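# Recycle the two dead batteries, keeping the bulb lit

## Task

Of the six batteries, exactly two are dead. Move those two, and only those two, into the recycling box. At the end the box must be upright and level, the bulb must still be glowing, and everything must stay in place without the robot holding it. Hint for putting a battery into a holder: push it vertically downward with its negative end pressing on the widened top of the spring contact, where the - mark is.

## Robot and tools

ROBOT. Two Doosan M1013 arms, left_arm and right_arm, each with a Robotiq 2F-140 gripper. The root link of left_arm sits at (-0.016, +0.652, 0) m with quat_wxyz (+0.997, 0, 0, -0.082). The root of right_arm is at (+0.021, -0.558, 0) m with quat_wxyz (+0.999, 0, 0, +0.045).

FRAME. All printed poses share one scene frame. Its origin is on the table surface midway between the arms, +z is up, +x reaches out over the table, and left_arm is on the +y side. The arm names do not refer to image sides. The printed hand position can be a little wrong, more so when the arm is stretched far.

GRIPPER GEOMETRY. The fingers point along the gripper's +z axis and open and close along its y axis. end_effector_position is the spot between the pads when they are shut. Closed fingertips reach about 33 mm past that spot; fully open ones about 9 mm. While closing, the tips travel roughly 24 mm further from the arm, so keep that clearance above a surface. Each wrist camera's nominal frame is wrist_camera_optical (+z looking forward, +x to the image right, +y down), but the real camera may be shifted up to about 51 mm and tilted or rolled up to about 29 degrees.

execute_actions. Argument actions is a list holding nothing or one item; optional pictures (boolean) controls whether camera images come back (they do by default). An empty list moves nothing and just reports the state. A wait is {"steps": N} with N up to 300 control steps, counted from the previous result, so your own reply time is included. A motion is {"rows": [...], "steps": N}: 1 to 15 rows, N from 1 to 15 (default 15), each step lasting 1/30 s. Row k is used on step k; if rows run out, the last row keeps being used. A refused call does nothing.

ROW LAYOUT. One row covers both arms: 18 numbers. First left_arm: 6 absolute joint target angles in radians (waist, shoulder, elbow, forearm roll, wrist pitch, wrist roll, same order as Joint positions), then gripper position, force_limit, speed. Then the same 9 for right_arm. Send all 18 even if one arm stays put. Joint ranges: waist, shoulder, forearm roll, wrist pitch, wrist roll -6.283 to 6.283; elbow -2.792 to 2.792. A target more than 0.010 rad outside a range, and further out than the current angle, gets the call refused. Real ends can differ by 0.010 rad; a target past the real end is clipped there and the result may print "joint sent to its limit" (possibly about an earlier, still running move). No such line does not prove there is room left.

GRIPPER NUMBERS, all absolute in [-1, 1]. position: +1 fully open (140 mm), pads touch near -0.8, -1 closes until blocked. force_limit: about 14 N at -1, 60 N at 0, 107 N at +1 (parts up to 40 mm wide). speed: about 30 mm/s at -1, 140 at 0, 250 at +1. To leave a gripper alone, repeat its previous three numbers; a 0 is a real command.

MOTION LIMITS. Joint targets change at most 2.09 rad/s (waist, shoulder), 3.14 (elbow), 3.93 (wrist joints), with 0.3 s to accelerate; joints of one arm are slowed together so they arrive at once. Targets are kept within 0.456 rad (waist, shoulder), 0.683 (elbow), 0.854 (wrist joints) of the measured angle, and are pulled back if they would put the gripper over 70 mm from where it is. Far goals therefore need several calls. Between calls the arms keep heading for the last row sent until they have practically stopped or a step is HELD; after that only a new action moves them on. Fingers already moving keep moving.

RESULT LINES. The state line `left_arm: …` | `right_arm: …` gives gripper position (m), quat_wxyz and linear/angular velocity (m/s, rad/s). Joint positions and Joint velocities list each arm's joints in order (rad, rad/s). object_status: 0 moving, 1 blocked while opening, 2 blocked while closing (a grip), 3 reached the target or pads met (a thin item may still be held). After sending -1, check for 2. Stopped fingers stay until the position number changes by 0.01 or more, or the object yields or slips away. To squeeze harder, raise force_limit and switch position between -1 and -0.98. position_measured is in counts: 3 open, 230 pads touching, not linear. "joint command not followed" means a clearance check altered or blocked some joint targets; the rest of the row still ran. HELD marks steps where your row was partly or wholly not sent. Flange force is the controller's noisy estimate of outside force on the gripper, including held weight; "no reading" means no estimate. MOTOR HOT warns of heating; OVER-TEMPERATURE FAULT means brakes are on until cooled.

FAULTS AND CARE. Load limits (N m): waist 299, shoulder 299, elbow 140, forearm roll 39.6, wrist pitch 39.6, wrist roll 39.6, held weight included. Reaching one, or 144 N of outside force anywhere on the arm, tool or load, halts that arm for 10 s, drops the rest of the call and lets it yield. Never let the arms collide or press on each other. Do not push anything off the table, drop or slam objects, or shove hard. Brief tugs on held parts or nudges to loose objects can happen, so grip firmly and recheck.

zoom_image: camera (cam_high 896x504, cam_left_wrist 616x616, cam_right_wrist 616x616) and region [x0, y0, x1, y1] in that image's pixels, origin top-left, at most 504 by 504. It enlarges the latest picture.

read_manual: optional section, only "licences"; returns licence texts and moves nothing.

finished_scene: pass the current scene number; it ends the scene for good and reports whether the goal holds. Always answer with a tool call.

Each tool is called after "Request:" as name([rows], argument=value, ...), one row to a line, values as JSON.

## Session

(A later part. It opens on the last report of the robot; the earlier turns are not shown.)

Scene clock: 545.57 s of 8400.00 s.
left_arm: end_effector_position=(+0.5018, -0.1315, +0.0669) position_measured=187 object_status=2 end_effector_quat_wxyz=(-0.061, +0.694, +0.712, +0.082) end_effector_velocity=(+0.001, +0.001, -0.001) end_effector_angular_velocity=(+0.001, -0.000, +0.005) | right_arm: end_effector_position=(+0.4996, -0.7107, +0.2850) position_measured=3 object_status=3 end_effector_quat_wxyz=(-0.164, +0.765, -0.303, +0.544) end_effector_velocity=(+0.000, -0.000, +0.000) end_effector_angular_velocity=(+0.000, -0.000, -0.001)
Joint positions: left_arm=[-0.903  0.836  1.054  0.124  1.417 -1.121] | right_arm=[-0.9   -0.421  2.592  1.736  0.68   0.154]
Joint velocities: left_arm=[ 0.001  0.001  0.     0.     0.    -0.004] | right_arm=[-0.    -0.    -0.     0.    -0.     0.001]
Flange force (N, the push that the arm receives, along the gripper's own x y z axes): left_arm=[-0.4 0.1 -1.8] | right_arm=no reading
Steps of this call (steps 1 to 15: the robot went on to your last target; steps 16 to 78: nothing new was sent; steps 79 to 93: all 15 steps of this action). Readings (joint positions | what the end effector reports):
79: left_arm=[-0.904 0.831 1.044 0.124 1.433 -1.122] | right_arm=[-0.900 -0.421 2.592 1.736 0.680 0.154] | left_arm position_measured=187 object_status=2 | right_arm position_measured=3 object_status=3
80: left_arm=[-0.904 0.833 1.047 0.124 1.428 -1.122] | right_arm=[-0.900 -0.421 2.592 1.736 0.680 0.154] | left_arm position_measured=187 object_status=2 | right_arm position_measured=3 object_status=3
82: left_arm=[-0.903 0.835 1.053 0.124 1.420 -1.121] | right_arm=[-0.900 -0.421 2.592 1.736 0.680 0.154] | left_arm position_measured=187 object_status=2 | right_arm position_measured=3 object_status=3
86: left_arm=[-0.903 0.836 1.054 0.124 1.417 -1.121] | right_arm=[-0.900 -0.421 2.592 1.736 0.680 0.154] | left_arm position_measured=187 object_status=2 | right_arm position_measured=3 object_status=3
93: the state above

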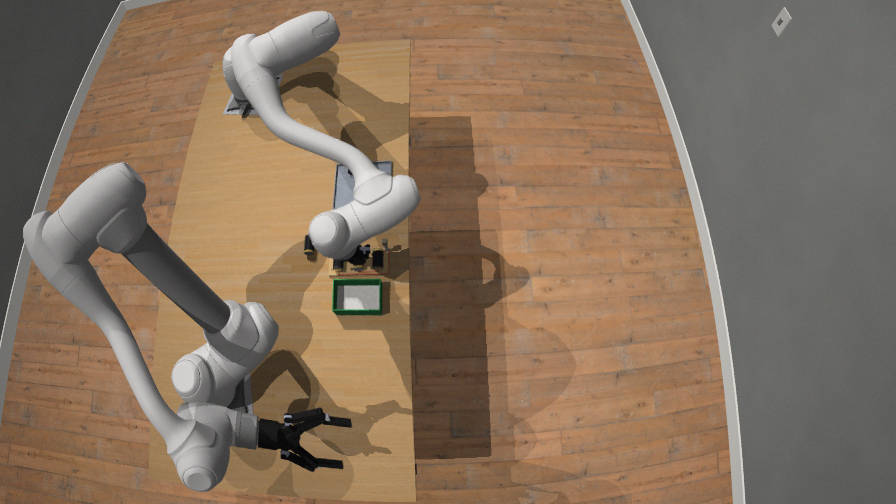

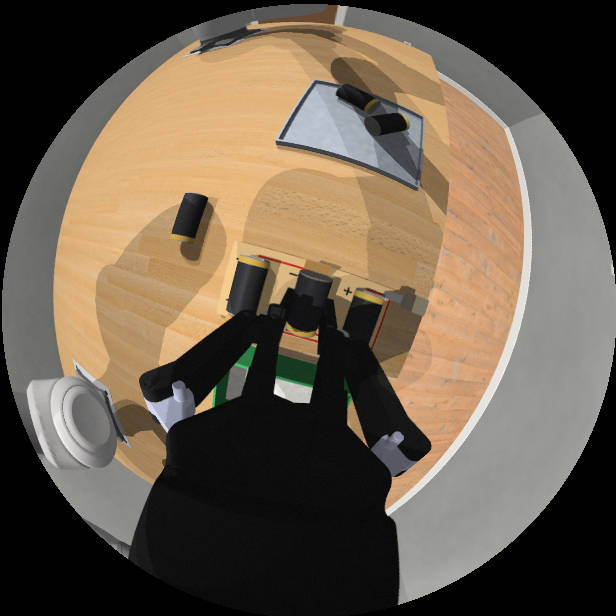

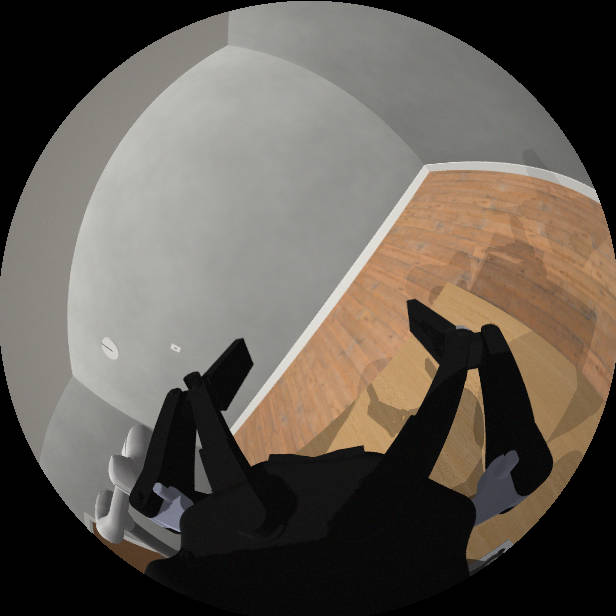

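Request:
execute_actions([
  {"rows":[[-0.8815,0.790,1.1335,0.062,1.3005,-1.0725,-1,0.5,0,-0.9,-0.421,2.592,1.736,0.68,0.154,1,0,0]],"steps":15},
])

Request:
zoom_image(camera="cam_left_wrist", region=[220,220,420,380])

Scene clock: 552.00 s of 8400.00 s.
left_arm: end_effector_position=(+0.5011, -0.1318, +0.0649) position_measured=187 object_status=2 end_effector_quat_wxyz=(-0.032, +0.703, +0.709, +0.040) end_effector_velocity=(+0.001, +0.001, -0.002) end_effector_angular_velocity=(+0.001, +0.001, +0.002) | right_arm: end_effector_position=(+0.4996, -0.7107, +0.2850) position_measured=3 object_status=3 end_effector_quat_wxyz=(-0.164, +0.765, -0.303, +0.544) end_effector_velocity=(+0.000, -0.000, +0.000) end_effector_angular_velocity=(-0.001, -0.000, +0.000)
Joint positions: left_arm=[-0.882  0.79   1.133  0.062  1.301 -1.073] | right_arm=[-0.9   -0.421  2.592  1.736  0.68   0.154]
Joint velocities: left_arm=[ 0.002  0.001  0.001 -0.001 -0.001  0.   ] | right_arm=[ 0.    -0.    -0.    -0.001 -0.     0.   ]
Flange force (N, the push that the arm receives, along the gripper's own x y z axes): left_arm=[1.8 2.5 2.4] | right_arm=no reading
Steps of this call (steps 1 to 15: the robot went on to your last target; steps 16 to 90: nothing new was sent; then 2.93 s passed at rest; steps 91 to 105: all 15 steps of this action). Readings (joint positions | what the end effector reports):
91: left_arm=[-0.903 0.836 1.055 0.124 1.416 -1.121] | right_arm=[-0.900 -0.421 2.592 1.736 0.680 0.154] | left_arm position_measured=187 object_status=2 | right_arm position_measured=3 object_status=3
92: left_arm=[-0.901 0.832 1.062 0.119 1.406 -1.116] | right_arm=[-0.900 -0.421 2.592 1.736 0.680 0.154] | left_arm position_measured=187 object_status=2 | right_arm position_measured=3 object_status=3
94: left_arm=[-0.891 0.810 1.099 0.089 1.351 -1.094] | right_arm=[-0.900 -0.421 2.592 1.736 0.680 0.154] | left_arm position_measured=187 object_status=2 | right_arm position_measured=3 object_status=3
98: left_arm=[-0.882 0.791 1.132 0.063 1.303 -1.074] | right_arm=[-0.900 -0.421 2.592 1.736 0.680 0.154] | left_arm position_measured=187 object_status=2 | right_arm position_measured=3 object_status=3
105: the state above

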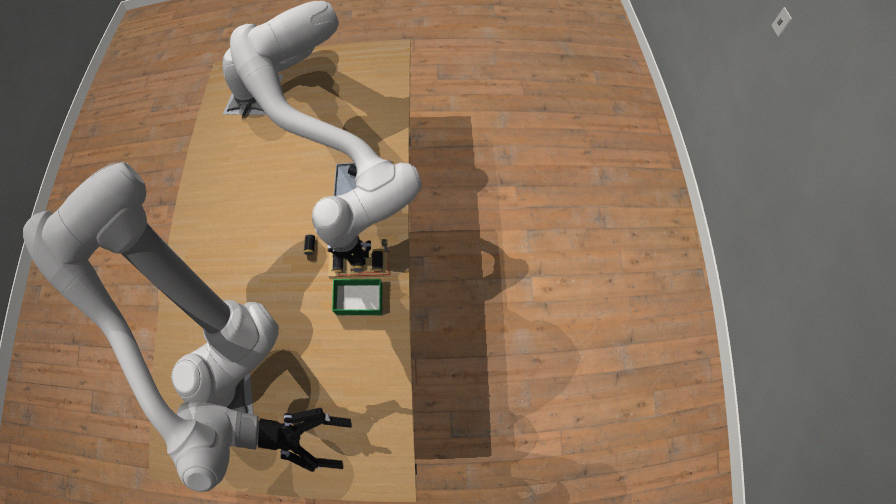

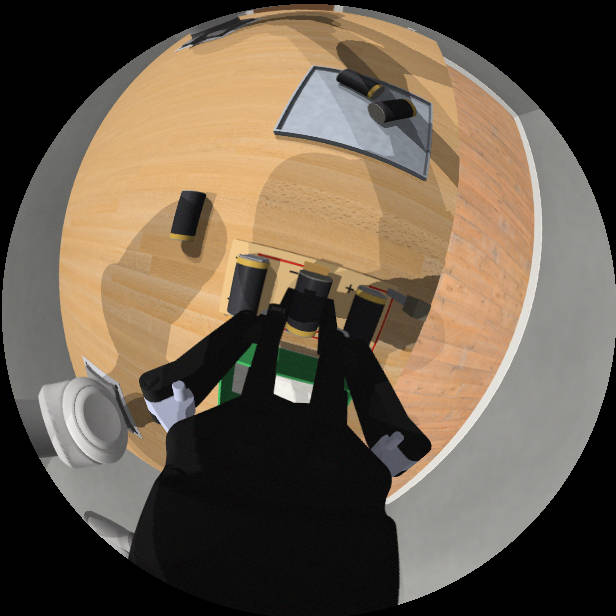

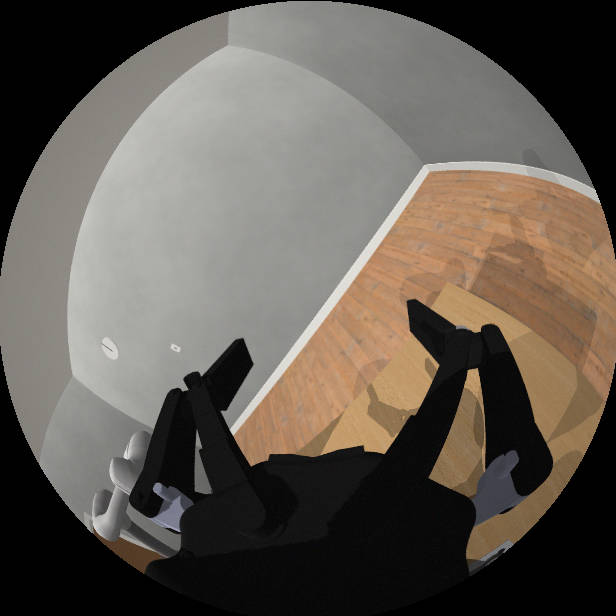

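Region (220, 220, 420, 380) of cam_left_wrist's 616x616 image, scaled by 2.520, with more detail than that image has; it fills the top 403 rows of this view, and the rest is white.

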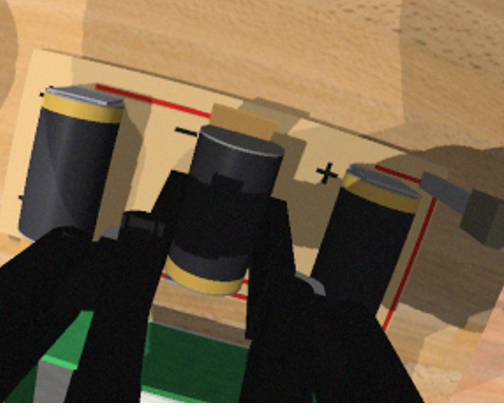

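No force yet. Complete to vertical.

Request:
execute_actions([
  {"rows":[[-0.860,0.745,1.2125,0,1.184,-1.024,-1,0.5,0,-0.9,-0.421,2.592,1.736,0.68,0.154,1,0,0]],"steps":15},
])

Request:
zoom_image(camera="cam_left_wrist", region=[220,220,420,380])

Scene clock: 554.80 s of 8400.00 s.
left_arm: end_effector_position=(+0.5011, -0.1310, +0.0649) position_measured=187 object_status=2 end_effector_quat_wxyz=(+0.000, +0.707, +0.707, +0.000) end_effector_velocity=(-0.000, +0.000, +0.001) end_effector_angular_velocity=(-0.001, -0.000, +0.001) | right_arm: end_effector_position=(+0.4996, -0.7107, +0.2850) position_measured=3 object_status=3 end_effector_quat_wxyz=(-0.164, +0.765, -0.303, +0.544) end_effector_velocity=(+0.000, +0.001, +0.000) end_effector_angular_velocity=(-0.000, -0.000, +0.001)
Joint positions: left_arm=[-0.86   0.745  1.212  0.     1.184 -1.024] | right_arm=[-0.9   -0.421  2.592  1.736  0.68   0.154]
Joint velocities: left_arm=[ 0.    -0.001  0.001 -0.001 -0.001 -0.001] | right_arm=[ 0.001  0.    -0.    -0.     0.     0.   ]
Flange force (N, the push that the arm receives, along the gripper's own x y z axes): left_arm=[2.1 1.6 0.6] | right_arm=no reading
Steps of this call (steps 1 to 15: the robot went on to your last target; steps 16 to 69: nothing new was sent; steps 70 to 84: all 15 steps of this action). Readings (joint positions | what the end effector reports):
70: left_arm=[-0.881 0.790 1.134 0.062 1.300 -1.072] | right_arm=[-0.900 -0.421 2.592 1.736 0.680 0.154] | left_arm position_measured=187 object_status=2 | right_arm position_measured=3 object_status=3
71: left_arm=[-0.880 0.786 1.141 0.056 1.289 -1.068] | right_arm=[-0.900 -0.421 2.592 1.736 0.680 0.154] | left_arm position_measured=187 object_status=2 | right_arm position_measured=3 object_status=3
73: left_arm=[-0.870 0.765 1.178 0.027 1.235 -1.045] | right_arm=[-0.900 -0.421 2.592 1.736 0.680 0.154] | left_arm position_measured=187 object_status=2 | right_arm position_measured=3 object_status=3
77: left_arm=[-0.860 0.746 1.211 0.001 1.187 -1.025] | right_arm=[-0.900 -0.421 2.592 1.736 0.680 0.154] | left_arm position_measured=187 object_status=2 | right_arm position_measured=3 object_status=3
84: the state above

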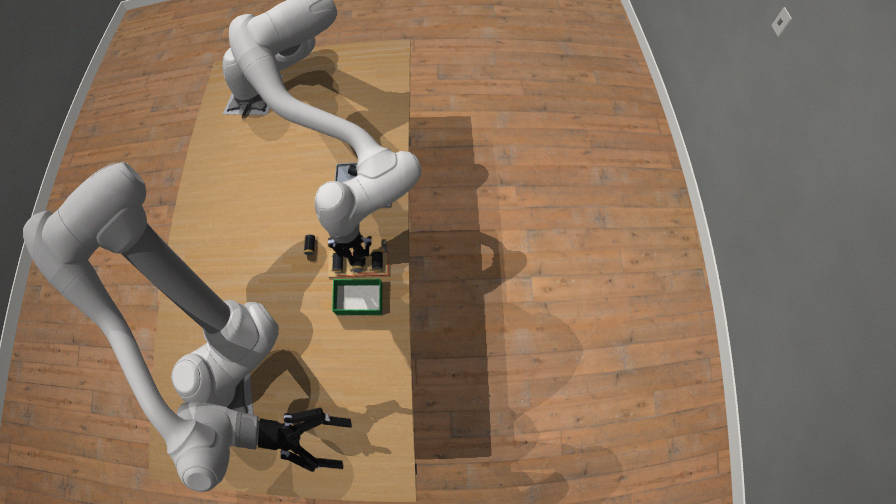

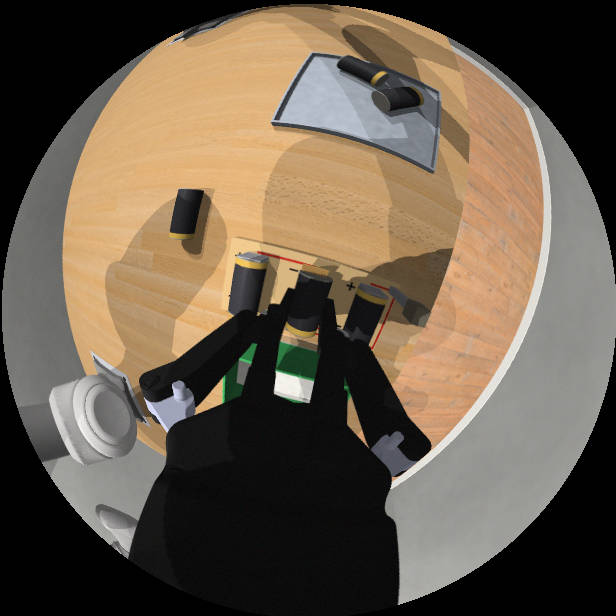

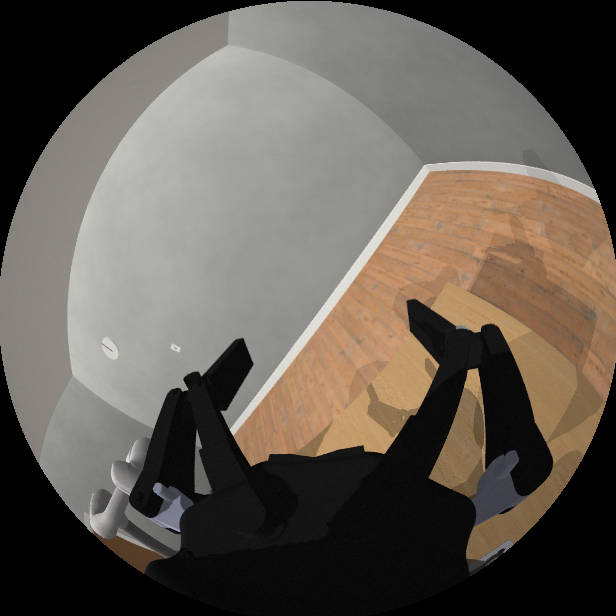

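Region (220, 220, 420, 380) of cam_left_wrist's 616x616 image, scaled by 2.520, with more detail than that image has; it fills the top 403 rows of this view, and the rest is white.

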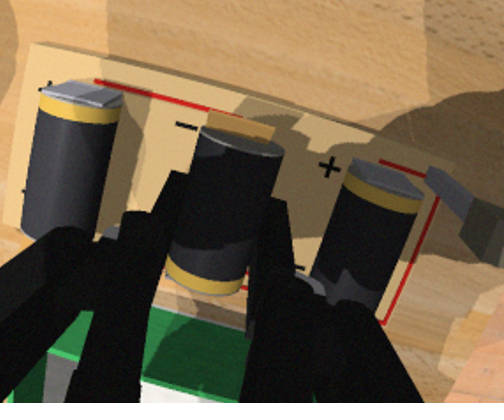

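Request:
execute_actions([
  {"rows":[[-0.860,0.7473,1.2147,0,1.1795,-1.024,-1,0.5,0,-0.9,-0.421,2.592,1.736,0.68,0.154,1,0,0]],"steps":8},
  {"steps":1},
], pictures=false)

Request:
execute_actions([
  {"rows":[[-0.860,0.7473,1.2147,0,1.1795,-1.024,-1,0.5,0,-0.9,-0.421,2.592,1.736,0.68,0.154,1,0,0]],"steps":12},
])

Request:
zoom_image(camera="cam_left_wrist", region=[220,220,420,380])


Scene clock: 560.23 s of 8400.00 s.
left_arm: end_effector_position=(+0.5011, -0.1311, +0.0618) position_measured=187 object_status=2 end_effector_quat_wxyz=(+0.000, +0.707, +0.707, -0.000) end_effector_velocity=(-0.001, -0.001, -0.000) end_effector_angular_velocity=(-0.000, -0.000, -0.001) | right_arm: end_effector_position=(+0.4996, -0.7107, +0.2850) position_measured=3 object_status=3 end_effector_quat_wxyz=(-0.164, +0.765, -0.303, +0.544) end_effector_velocity=(+0.000, +0.001, -0.000) end_effector_angular_velocity=(+0.001, +0.000, +0.001)
Joint positions: left_arm=[-0.86   0.747  1.215 -0.     1.18  -1.024] | right_arm=[-0.9   -0.421  2.592  1.736  0.68   0.154]
Joint velocities: left_arm=[-0.001  0.     0.     0.    -0.001 -0.   ] | right_arm=[ 0.001  0.     0.     0.    -0.    -0.   ]
Flange force (N, the push that the arm receives, along the gripper's own x y z axes): left_arm=[1.6 -3.3 -20.7] | right_arm=no reading
Steps of this call (steps 1 to 15: the robot went on to your last target; steps 16 to 90: nothing new was sent; then 2.03 s passed at rest; steps 91 to 102: all 12 steps of this action). Readings (joint positions | what the end effector reports):
91: left_arm=[-0.860 0.745 1.213 -0.000 1.184 -1.024] | right_arm=[-0.900 -0.421 2.592 1.736 0.680 0.154] | left_arm position_measured=187 object_status=2 | right_arm position_measured=3 object_status=3
92: left_arm=[-0.860 0.746 1.213 -0.000 1.182 -1.024] | right_arm=[-0.900 -0.421 2.592 1.736 0.680 0.154] | left_arm position_measured=187 object_status=2 | right_arm position_measured=3 object_status=3
94: left_arm=[-0.860 0.747 1.214 -0.000 1.180 -1.024] | right_arm=[-0.900 -0.421 2.592 1.736 0.680 0.154] | left_arm position_measured=187 object_status=2 | right_arm position_measured=3 object_status=3
98: left_arm=[-0.860 0.747 1.215 -0.000 1.180 -1.024] | right_arm=[-0.900 -0.421 2.592 1.736 0.680 0.154] | left_arm position_measured=187 object_status=2 | right_arm position_measured=3 object_status=3
102: the state above

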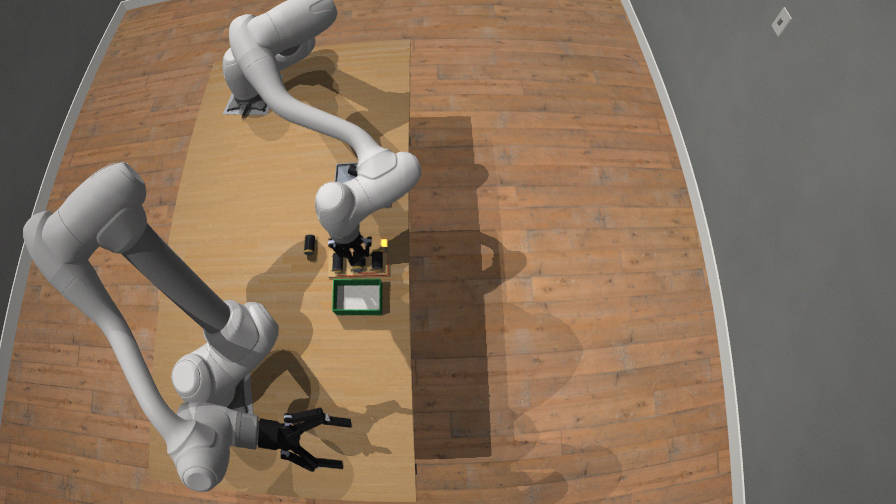

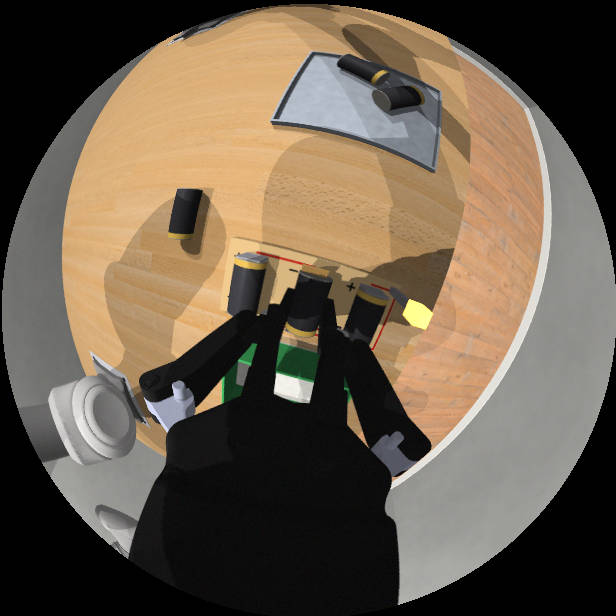

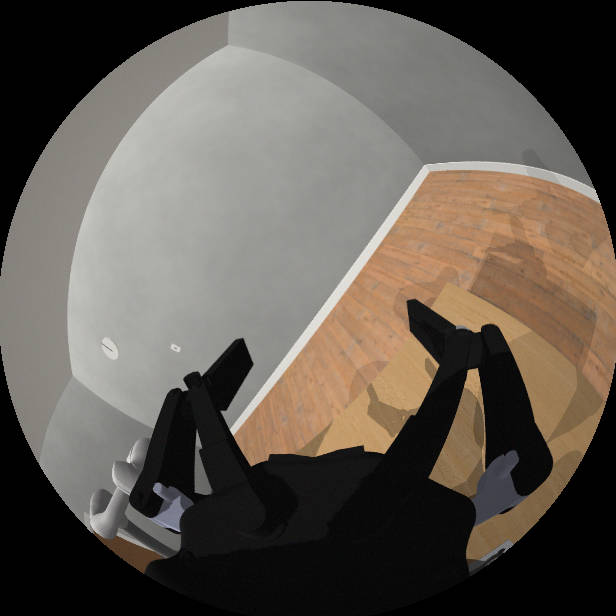

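Region (220, 220, 420, 380) of cam_left_wrist's 616x616 image, scaled by 2.520, with more detail than that image has; it fills the top 403 rows of this view, and the rest is white.

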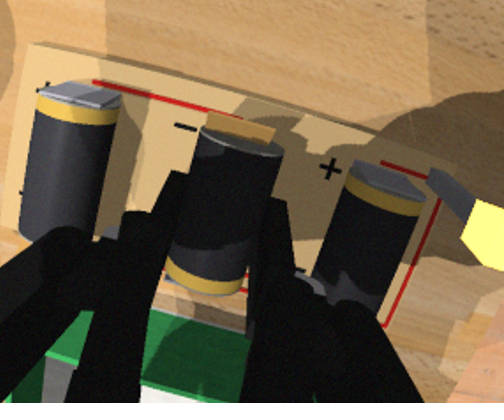

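Request:
execute_actions([
  {"rows":[[-0.860,0.70,1.165,0,1.277,-1.024,-1,0.5,0,-0.9,-0.421,2.592,1.736,0.68,0.154,1,0,0]],"steps":12},
])

Request:
execute_actions([
  {"rows":[[-0.904,0.374,1.695,0,1.0725,-1.068,-1,0.5,0,-0.9,-0.421,2.592,1.736,0.68,0.154,1,0,0]],"steps":15},
], pictures=false)

Request:
execute_actions([
  {"rows":[[-0.904,0.4435,1.759,0,0.939,-1.068,-1,0.5,0,-0.9,-0.421,2.592,1.736,0.68,0.154,1,0,0]],"steps":15},
], pictures=false)

Request:
execute_actions([
  {"rows":[[-0.904,0.4435,1.759,0,0.939,-1.068,0.1,0.5,0,-0.9,-0.421,2.592,1.736,0.68,0.154,1,0,0]],"steps":12},
], pictures=false)

Request:
execute_actions([
  {"rows":[[-0.904,0.374,1.695,0,1.0725,-1.068,0.1,0.5,0,-0.9,-0.421,2.592,1.736,0.68,0.154,1,0,0]],"steps":12},
])

Scene clock: 569.40 s of 8400.00 s.
left_arm: end_effector_position=(+0.4991, -0.1277, +0.1317) position_measured=187 object_status=2 end_effector_quat_wxyz=(-0.000, +0.707, +0.707, +0.000) end_effector_velocity=(+0.000, -0.000, +0.005) end_effector_angular_velocity=(-0.002, -0.000, -0.000) | right_arm: end_effector_position=(+0.4996, -0.7107, +0.2850) position_measured=3 object_status=3 end_effector_quat_wxyz=(-0.164, +0.765, -0.303, +0.544) end_effector_velocity=(-0.000, +0.000, -0.000) end_effector_angular_velocity=(-0.000, +0.000, +0.000)
Joint positions: left_arm=[-0.86   0.7    1.165  0.     1.277 -1.024] | right_arm=[-0.9   -0.421  2.592  1.736  0.68   0.154]
Joint velocities: left_arm=[ 0.    -0.003 -0.003 -0.001  0.004  0.001] | right_arm=[ 0. -0.  0. -0.  0. -0.]
Flange force (N, the push that the arm receives, along the gripper's own x y z axes): left_arm=[-0.1 -1.1 1.6] | right_arm=no reading
Steps of this call (steps 1 to 15: the robot went on to your last target; steps 16 to 90: nothing new was sent; then 5.77 s passed at rest; steps 91 to 102: all 12 steps of this action). Readings (joint positions | what the end effector reports):
91: left_arm=[-0.860 0.747 1.215 0.000 1.180 -1.024] | right_arm=[-0.900 -0.421 2.592 1.736 0.680 0.154] | left_arm position_measured=187 object_status=2 | right_arm position_measured=3 object_status=3
92: left_arm=[-0.860 0.743 1.210 0.000 1.190 -1.024] | right_arm=[-0.900 -0.421 2.592 1.736 0.680 0.154] | left_arm position_measured=187 object_status=2 | right_arm position_measured=3 object_status=3
94: left_arm=[-0.860 0.719 1.184 0.000 1.240 -1.024] | right_arm=[-0.900 -0.421 2.592 1.736 0.680 0.154] | left_arm position_measured=187 object_status=2 | right_arm position_measured=3 object_status=3
98: left_arm=[-0.860 0.701 1.167 0.000 1.275 -1.024] | right_arm=[-0.900 -0.421 2.592 1.736 0.680 0.154] | left_arm position_measured=187 object_status=2 | right_arm position_measured=3 object_status=3
102: the state above

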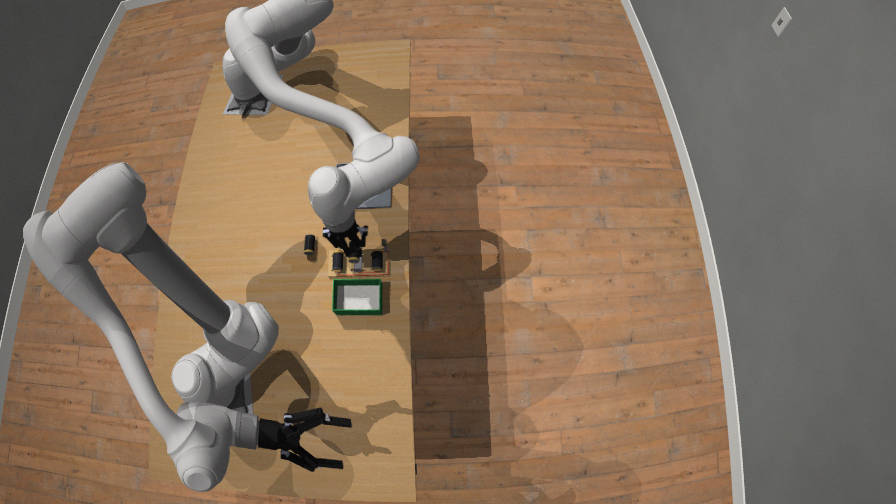

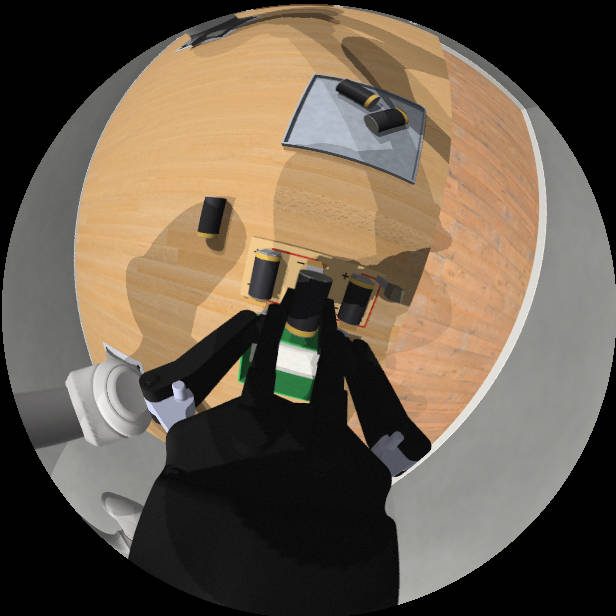

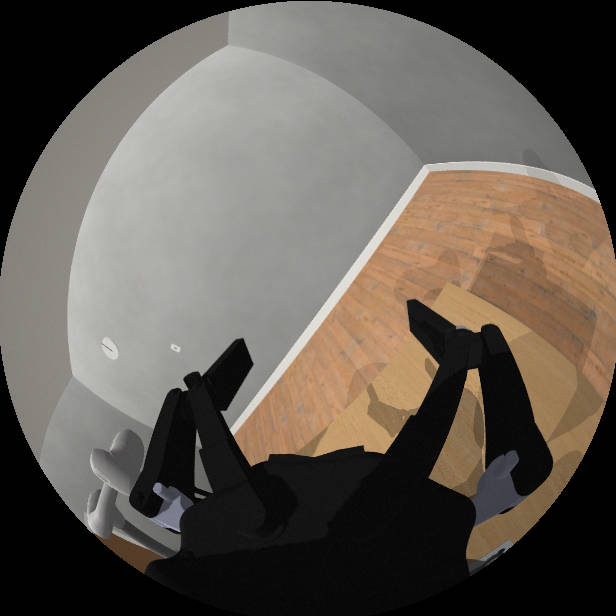

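Scene clock: 569.90 s of 8400.00 s.
left_arm: end_effector_position=(+0.3805, +0.0126, +0.1333) position_measured=187 object_status=2 end_effector_quat_wxyz=(+0.000, +0.707, +0.707, -0.000) end_effector_velocity=(-0.246, +0.324, -0.032) end_effector_angular_velocity=(+0.006, +0.003, -0.000) | right_arm: end_effector_position=(+0.4996, -0.7107, +0.2850) position_measured=3 object_status=3 end_effector_quat_wxyz=(-0.164, +0.765, -0.303, +0.544) end_effector_velocity=(+0.000, -0.000, +0.000) end_effector_angular_velocity=(-0.000, -0.000, -0.000)
Joint positions: left_arm=[-0.898  0.421  1.619 -0.     1.102 -1.062] | right_arm=[-0.9   -0.421  2.592  1.736  0.68   0.154]
Joint velocities: left_arm=[-0.076 -0.557  0.904  0.    -0.34  -0.076] | right_arm=[-0. -0. -0.  0. -0.  0.]
Flange force (N, the push that the arm receives, along the gripper's own x y z axes): left_arm=[1.0 2.2 3.0] | right_arm=no reading
Steps of this call (steps 1 to 15: all 15 steps of this action). Readings (joint positions | what the end effector reports):
1: left_arm=[-0.860 0.700 1.166 0.000 1.277 -1.024] | right_arm=[-0.900 -0.421 2.592 1.736 0.680 0.154] | left_arm position_measured=187 object_status=2 | right_arm position_measured=3 object_status=3
2: left_arm=[-0.860 0.695 1.174 0.000 1.273 -1.024] | right_arm=[-0.900 -0.421 2.592 1.736 0.680 0.154] | left_arm position_measured=187 object_status=2 | right_arm position_measured=3 object_status=3
4: left_arm=[-0.865 0.664 1.224 0.000 1.251 -1.028] | right_arm=[-0.900 -0.421 2.592 1.736 0.680 0.154] | left_arm position_measured=187 object_status=2 | right_arm position_measured=3 object_status=3
8: left_arm=[-0.877 0.568 1.379 -0.000 1.193 -1.041] | right_arm=[-0.900 -0.421 2.592 1.736 0.680 0.154] | left_arm position_measured=187 object_status=2 | right_arm position_measured=3 object_status=3
15: the state above

Scene clock: 570.40 s of 8400.00 s.
left_arm: end_effector_position=(+0.3596, +0.0405, +0.0500) position_measured=187 object_status=2 end_effector_quat_wxyz=(+0.000, +0.707, +0.707, -0.000) end_effector_velocity=(-0.000, +0.000, -0.001) end_effector_angular_velocity=(-0.001, -0.001, -0.001) | right_arm: end_effector_position=(+0.4996, -0.7107, +0.2850) position_measured=3 object_status=3 end_effector_quat_wxyz=(-0.164, +0.765, -0.303, +0.544) end_effector_velocity=(+0.001, -0.001, +0.001) end_effector_angular_velocity=(-0.001, -0.001, +0.000)
Joint positions: left_arm=[-0.904  0.443  1.759 -0.     0.939 -1.068] | right_arm=[-0.9   -0.421  2.592  1.736  0.68   0.154]
Joint velocities: left_arm=[ 0.     0.001  0.002  0.    -0.004  0.001] | right_arm=[ 0.     0.    -0.002 -0.     0.     0.   ]
Flange force (N, the push that the arm receives, along the gripper's own x y z axes): left_arm=[-1.4 0.9 5.0] | right_arm=no reading
Steps of this call (steps 1 to 15: all 15 steps of this action). Readings (joint positions | what the end effector reports):
1: left_arm=[-0.900 0.404 1.647 -0.000 1.090 -1.064] | right_arm=[-0.900 -0.421 2.592 1.736 0.680 0.154] | left_arm position_measured=187 object_status=2 | right_arm position_measured=3 object_status=3
2: left_arm=[-0.901 0.392 1.672 -0.000 1.073 -1.065] | right_arm=[-0.900 -0.421 2.592 1.736 0.680 0.154] | left_arm position_measured=187 object_status=2 | right_arm position_measured=3 object_status=3
4: left_arm=[-0.903 0.393 1.708 -0.000 1.019 -1.067] | right_arm=[-0.900 -0.421 2.592 1.736 0.680 0.154] | left_arm position_measured=187 object_status=2 | right_arm position_measured=3 object_status=3
8: left_arm=[-0.904 0.441 1.755 -0.000 0.947 -1.068] | right_arm=[-0.900 -0.421 2.592 1.736 0.680 0.154] | left_arm position_measured=187 object_status=2 | right_arm position_measured=3 object_status=3
15: the state above

Scene clock: 570.80 s of 8400.00 s.
left_arm: end_effector_position=(+0.3596, +0.0405, +0.0499) position_measured=117 object_status=0 end_effector_quat_wxyz=(+0.000, +0.707, +0.707, -0.000) end_effector_velocity=(-0.000, -0.000, +0.001) end_effector_angular_velocity=(-0.001, -0.001, -0.001) | right_arm: end_effector_position=(+0.4996, -0.7107, +0.2850) position_measured=3 object_status=3 end_effector_quat_wxyz=(-0.164, +0.765, -0.303, +0.544) end_effector_velocity=(+0.000, -0.000, +0.000) end_effector_angular_velocity=(-0.001, -0.000, +0.000)
Joint positions: left_arm=[-0.904  0.443  1.759 -0.     0.939 -1.068] | right_arm=[-0.9   -0.421  2.592  1.736  0.68   0.154]
Joint velocities: left_arm=[-0.    -0.001 -0.     0.    -0.     0.   ] | right_arm=[ 0.     0.    -0.    -0.    -0.    -0.001]
Flange force (N, the push that the arm receives, along the gripper's own x y z axes): left_arm=[-2.7 0.0 0.3] | right_arm=no reading
Steps of this call (steps 1 to 12: all 12 steps of this action). Readings (joint positions | what the end effector reports):
1: left_arm=[-0.904 0.443 1.759 -0.000 0.939 -1.068] | right_arm=[-0.900 -0.421 2.592 1.736 0.680 0.154] | left_arm position_measured=187 object_status=0 | right_arm position_measured=3 object_status=3
2: left_arm=[-0.904 0.443 1.759 -0.000 0.939 -1.068] | right_arm=[-0.900 -0.421 2.592 1.736 0.680 0.154] | left_arm position_measured=187 object_status=0 | right_arm position_measured=3 object_status=3
4: left_arm=[-0.904 0.443 1.759 -0.000 0.939 -1.068] | right_arm=[-0.900 -0.421 2.592 1.736 0.680 0.154] | left_arm position_measured=167 object_status=0 | right_arm position_measured=3 object_status=3
8: left_arm=[-0.904 0.443 1.759 -0.000 0.939 -1.068] | right_arm=[-0.900 -0.421 2.592 1.736 0.680 0.154] | left_arm position_measured=137 object_status=0 | right_arm position_measured=3 object_status=3
12: the state above

Scene clock: 571.20 s of 8400.00 s.
left_arm: end_effector_position=(+0.3598, +0.0403, +0.1295) position_measured=117 object_status=3 end_effector_quat_wxyz=(-0.000, +0.707, +0.707, +0.000) end_effector_velocity=(-0.001, -0.001, +0.006) end_effector_angular_velocity=(-0.002, +0.000, -0.001) | right_arm: end_effector_position=(+0.4996, -0.7107, +0.2850) position_measured=3 object_status=3 end_effector_quat_wxyz=(-0.164, +0.765, -0.303, +0.544) end_effector_velocity=(-0.000, -0.000, -0.000) end_effector_angular_velocity=(-0.000, +0.000, -0.000)
Joint positions: left_arm=[-0.904  0.374  1.695  0.     1.072 -1.068] | right_arm=[-0.9   -0.421  2.592  1.736  0.68   0.154]
Joint velocities: left_arm=[-0.002 -0.004 -0.005 -0.001  0.008  0.   ] | right_arm=[-0. -0.  0.  0. -0. -0.]
Flange force (N, the push that the arm receives, along the gripper's own x y z axes): left_arm=[-3.5 3.7 1.7] | right_arm=no reading
Steps of this call (steps 1 to 12: all 12 steps of this action). Readings (joint positions | what the end effector reports):
1: left_arm=[-0.904 0.443 1.759 -0.000 0.939 -1.068] | right_arm=[-0.900 -0.421 2.592 1.736 0.680 0.154] | left_arm position_measured=117 object_status=0 | right_arm position_measured=3 object_status=3
2: left_arm=[-0.904 0.439 1.756 -0.000 0.948 -1.068] | right_arm=[-0.900 -0.421 2.592 1.736 0.680 0.154] | left_arm position_measured=117 object_status=0 | right_arm position_measured=3 object_status=3
4: left_arm=[-0.904 0.411 1.729 0.000 1.002 -1.068] | right_arm=[-0.900 -0.421 2.592 1.736 0.680 0.154] | left_arm position_measured=117 object_status=0 | right_arm position_measured=3 object_status=3
8: left_arm=[-0.904 0.376 1.697 0.000 1.068 -1.068] | right_arm=[-0.900 -0.421 2.592 1.736 0.680 0.154] | left_arm position_measured=117 object_status=3 | right_arm position_measured=3 object_status=3
12: the state above

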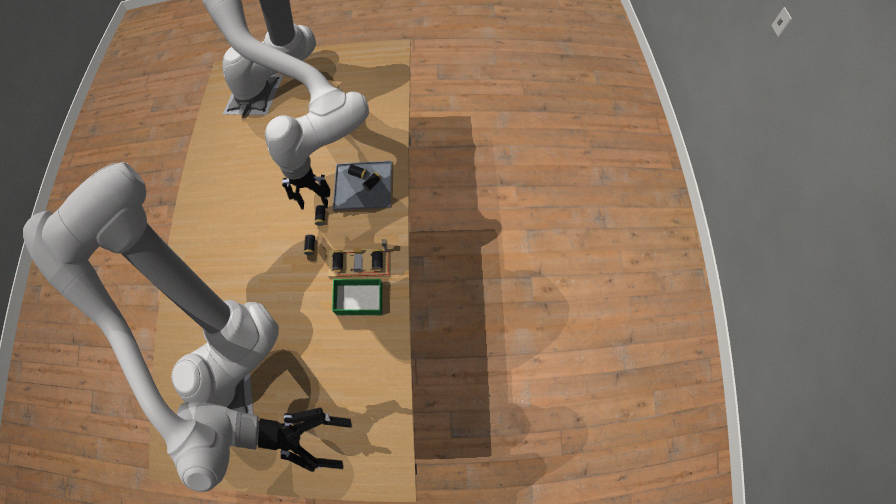

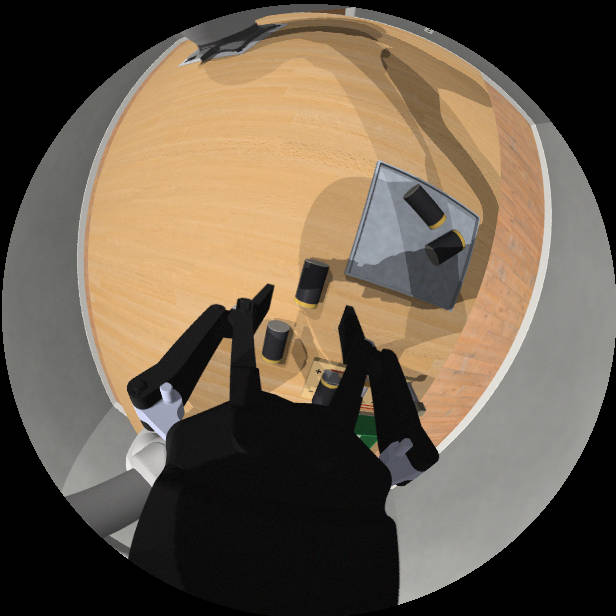

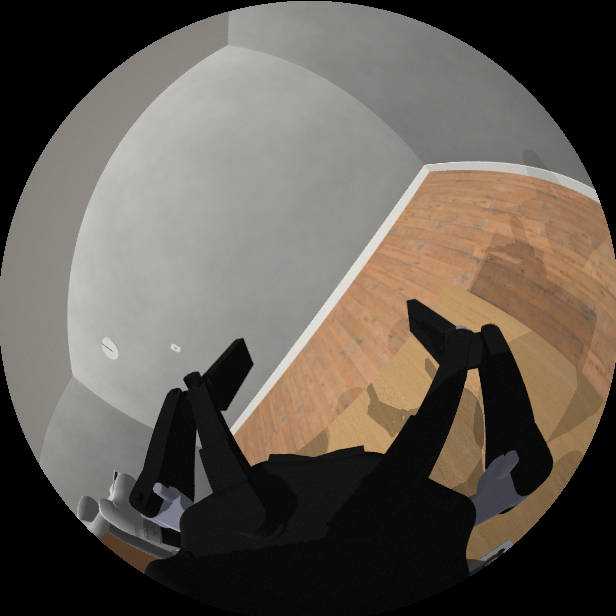

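Request:
execute_actions([
  {"rows":[[-0.593,0.4144,1.635,0,1.092,-3.113,0.1,0.5,0,-0.9,-0.421,2.592,1.736,0.68,0.154,1,0,0]],"steps":15},
], pictures=false)

Request:
execute_actions([
  {"rows":[[-0.593,0.4144,1.635,0,1.092,-3.113,0.1,0.5,0,-0.9,-0.421,2.592,1.736,0.68,0.154,1,0,0]],"steps":15},
])

Scene clock: 583.00 s of 8400.00 s.
left_arm: end_effector_position=(+0.4939, +0.1193, +0.1302) position_measured=117 object_status=3 end_effector_quat_wxyz=(+0.000, +0.258, +0.966, -0.000) end_effector_velocity=(+0.246, +0.183, +0.000) end_effector_angular_velocity=(-0.001, -0.000, +3.183) | right_arm: end_effector_position=(+0.4996, -0.7107, +0.2850) position_measured=3 object_status=3 end_effector_quat_wxyz=(-0.164, +0.765, -0.303, +0.544) end_effector_velocity=(+0.000, +0.000, -0.000) end_effector_angular_velocity=(+0.001, +0.000, +0.001)
Joint positions: left_arm=[-0.69   0.402  1.654 -0.     1.086 -1.903] | right_arm=[-0.9   -0.421  2.592  1.736  0.68   0.154]
Joint velocities: left_arm=[ 0.415  0.053 -0.08   0.     0.026 -2.768] | right_arm=[ 0.001  0.    -0.    -0.    -0.     0.001]
Flange force (N, the push that the arm receives, along the gripper's own x y z axes): left_arm=[-5.7 0.5 5.7] | right_arm=no reading
Steps of this call (steps 1 to 15: the robot went on to your last target; steps 16 to 90: nothing new was sent; then 8.30 s passed at rest; steps 91 to 105: all 15 steps of this action). Readings (joint positions | what the end effector reports):
91: left_arm=[-0.904 0.374 1.695 -0.000 1.073 -1.069] | right_arm=[-0.900 -0.421 2.592 1.736 0.680 0.154] | left_arm position_measured=117 object_status=3 | right_arm position_measured=3 object_status=3
92: left_arm=[-0.900 0.374 1.694 -0.000 1.073 -1.079] | right_arm=[-0.900 -0.421 2.592 1.736 0.680 0.154] | left_arm position_measured=117 object_status=3 | right_arm position_measured=3 object_status=3
94: left_arm=[-0.878 0.377 1.690 -0.000 1.074 -1.142] | right_arm=[-0.900 -0.421 2.592 1.736 0.680 0.154] | left_arm position_measured=117 object_status=3 | right_arm position_measured=3 object_status=3
98: left_arm=[-0.801 0.387 1.675 -0.000 1.079 -1.374] | right_arm=[-0.900 -0.421 2.592 1.736 0.680 0.154] | left_arm position_measured=117 object_status=3 | right_arm position_measured=3 object_status=3
105: the state above

Scene clock: 583.50 s of 8400.00 s.
left_arm: end_effector_position=(+0.5496, +0.1652, +0.1301) position_measured=117 object_status=3 end_effector_quat_wxyz=(+0.000, -0.382, +0.924, -0.000) end_effector_velocity=(+0.000, -0.000, -0.000) end_effector_angular_velocity=(-0.001, -0.001, +0.089) | right_arm: end_effector_position=(+0.4996, -0.7107, +0.2850) position_measured=3 object_status=3 end_effector_quat_wxyz=(-0.164, +0.765, -0.303, +0.544) end_effector_velocity=(-0.000, +0.000, +0.000) end_effector_angular_velocity=(-0.000, -0.000, +0.000)
Joint positions: left_arm=[-0.593  0.414  1.635 -0.     1.092 -3.111] | right_arm=[-0.9   -0.421  2.592  1.736  0.68   0.154]
Joint velocities: left_arm=[ 0.     0.    -0.     0.    -0.001 -0.089] | right_arm=[ 0. -0.  0.  0.  0. -0.]
Flange force (N, the push that the arm receives, along the gripper's own x y z axes): left_arm=[0.9 -1.9 2.3] | right_arm=no reading
Steps of this call (steps 1 to 15: all 15 steps of this action). Readings (joint positions | what the end effector reports):
1: left_arm=[-0.676 0.403 1.651 -0.000 1.087 -2.000] | right_arm=[-0.900 -0.421 2.592 1.736 0.680 0.154] | left_arm position_measured=117 object_status=3 | right_arm position_measured=3 object_status=3
2: left_arm=[-0.663 0.405 1.649 -0.000 1.088 -2.106] | right_arm=[-0.900 -0.421 2.592 1.736 0.680 0.154] | left_arm position_measured=117 object_status=3 | right_arm position_measured=3 object_status=3
4: left_arm=[-0.640 0.408 1.644 -0.000 1.089 -2.333] | right_arm=[-0.900 -0.421 2.592 1.736 0.680 0.154] | left_arm position_measured=117 object_status=3 | right_arm position_measured=3 object_status=3
8: left_arm=[-0.609 0.412 1.638 -0.000 1.091 -2.771] | right_arm=[-0.900 -0.421 2.592 1.736 0.680 0.154] | left_arm position_measured=117 object_status=3 | right_arm position_measured=3 object_status=3
15: the state above

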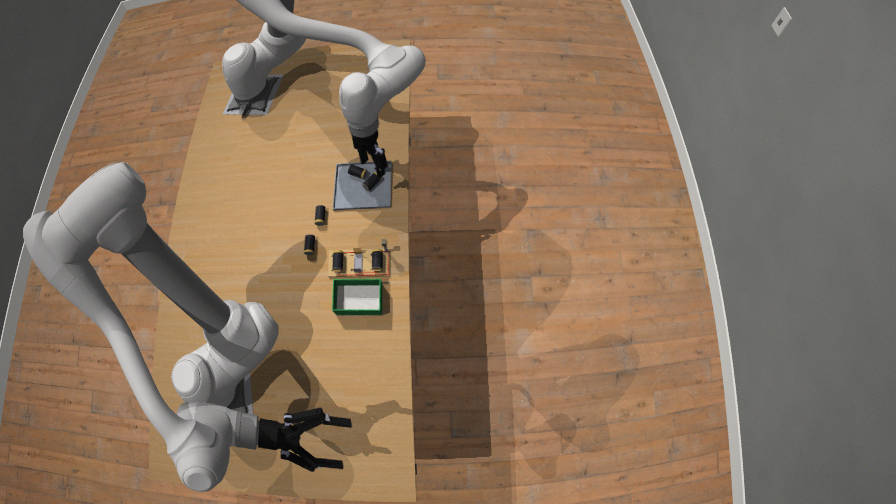

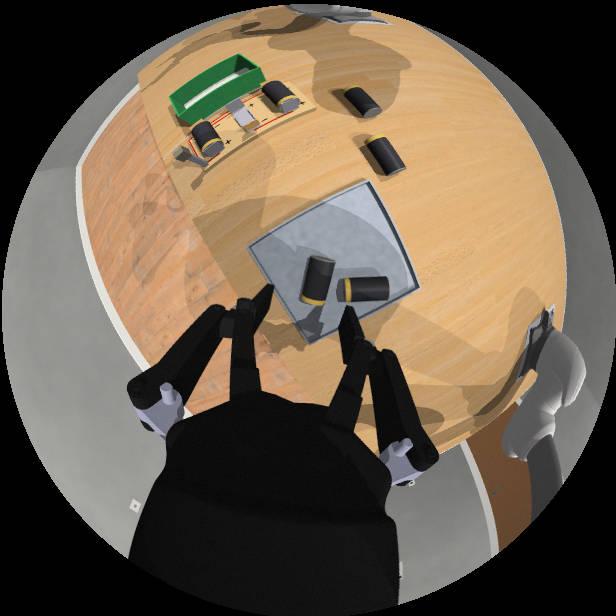

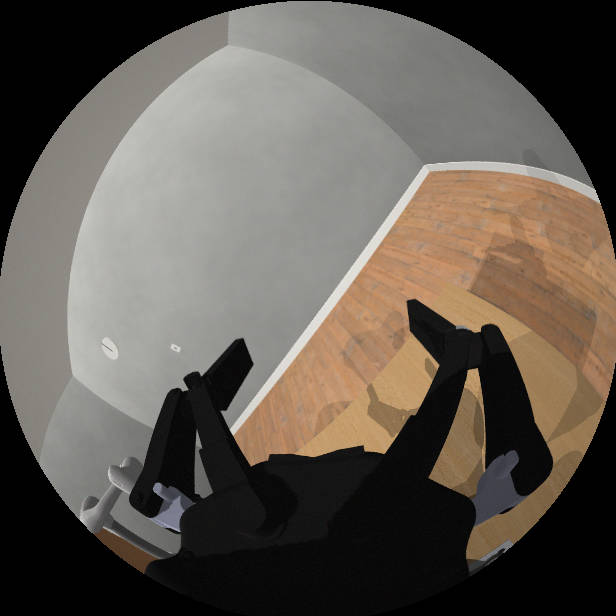

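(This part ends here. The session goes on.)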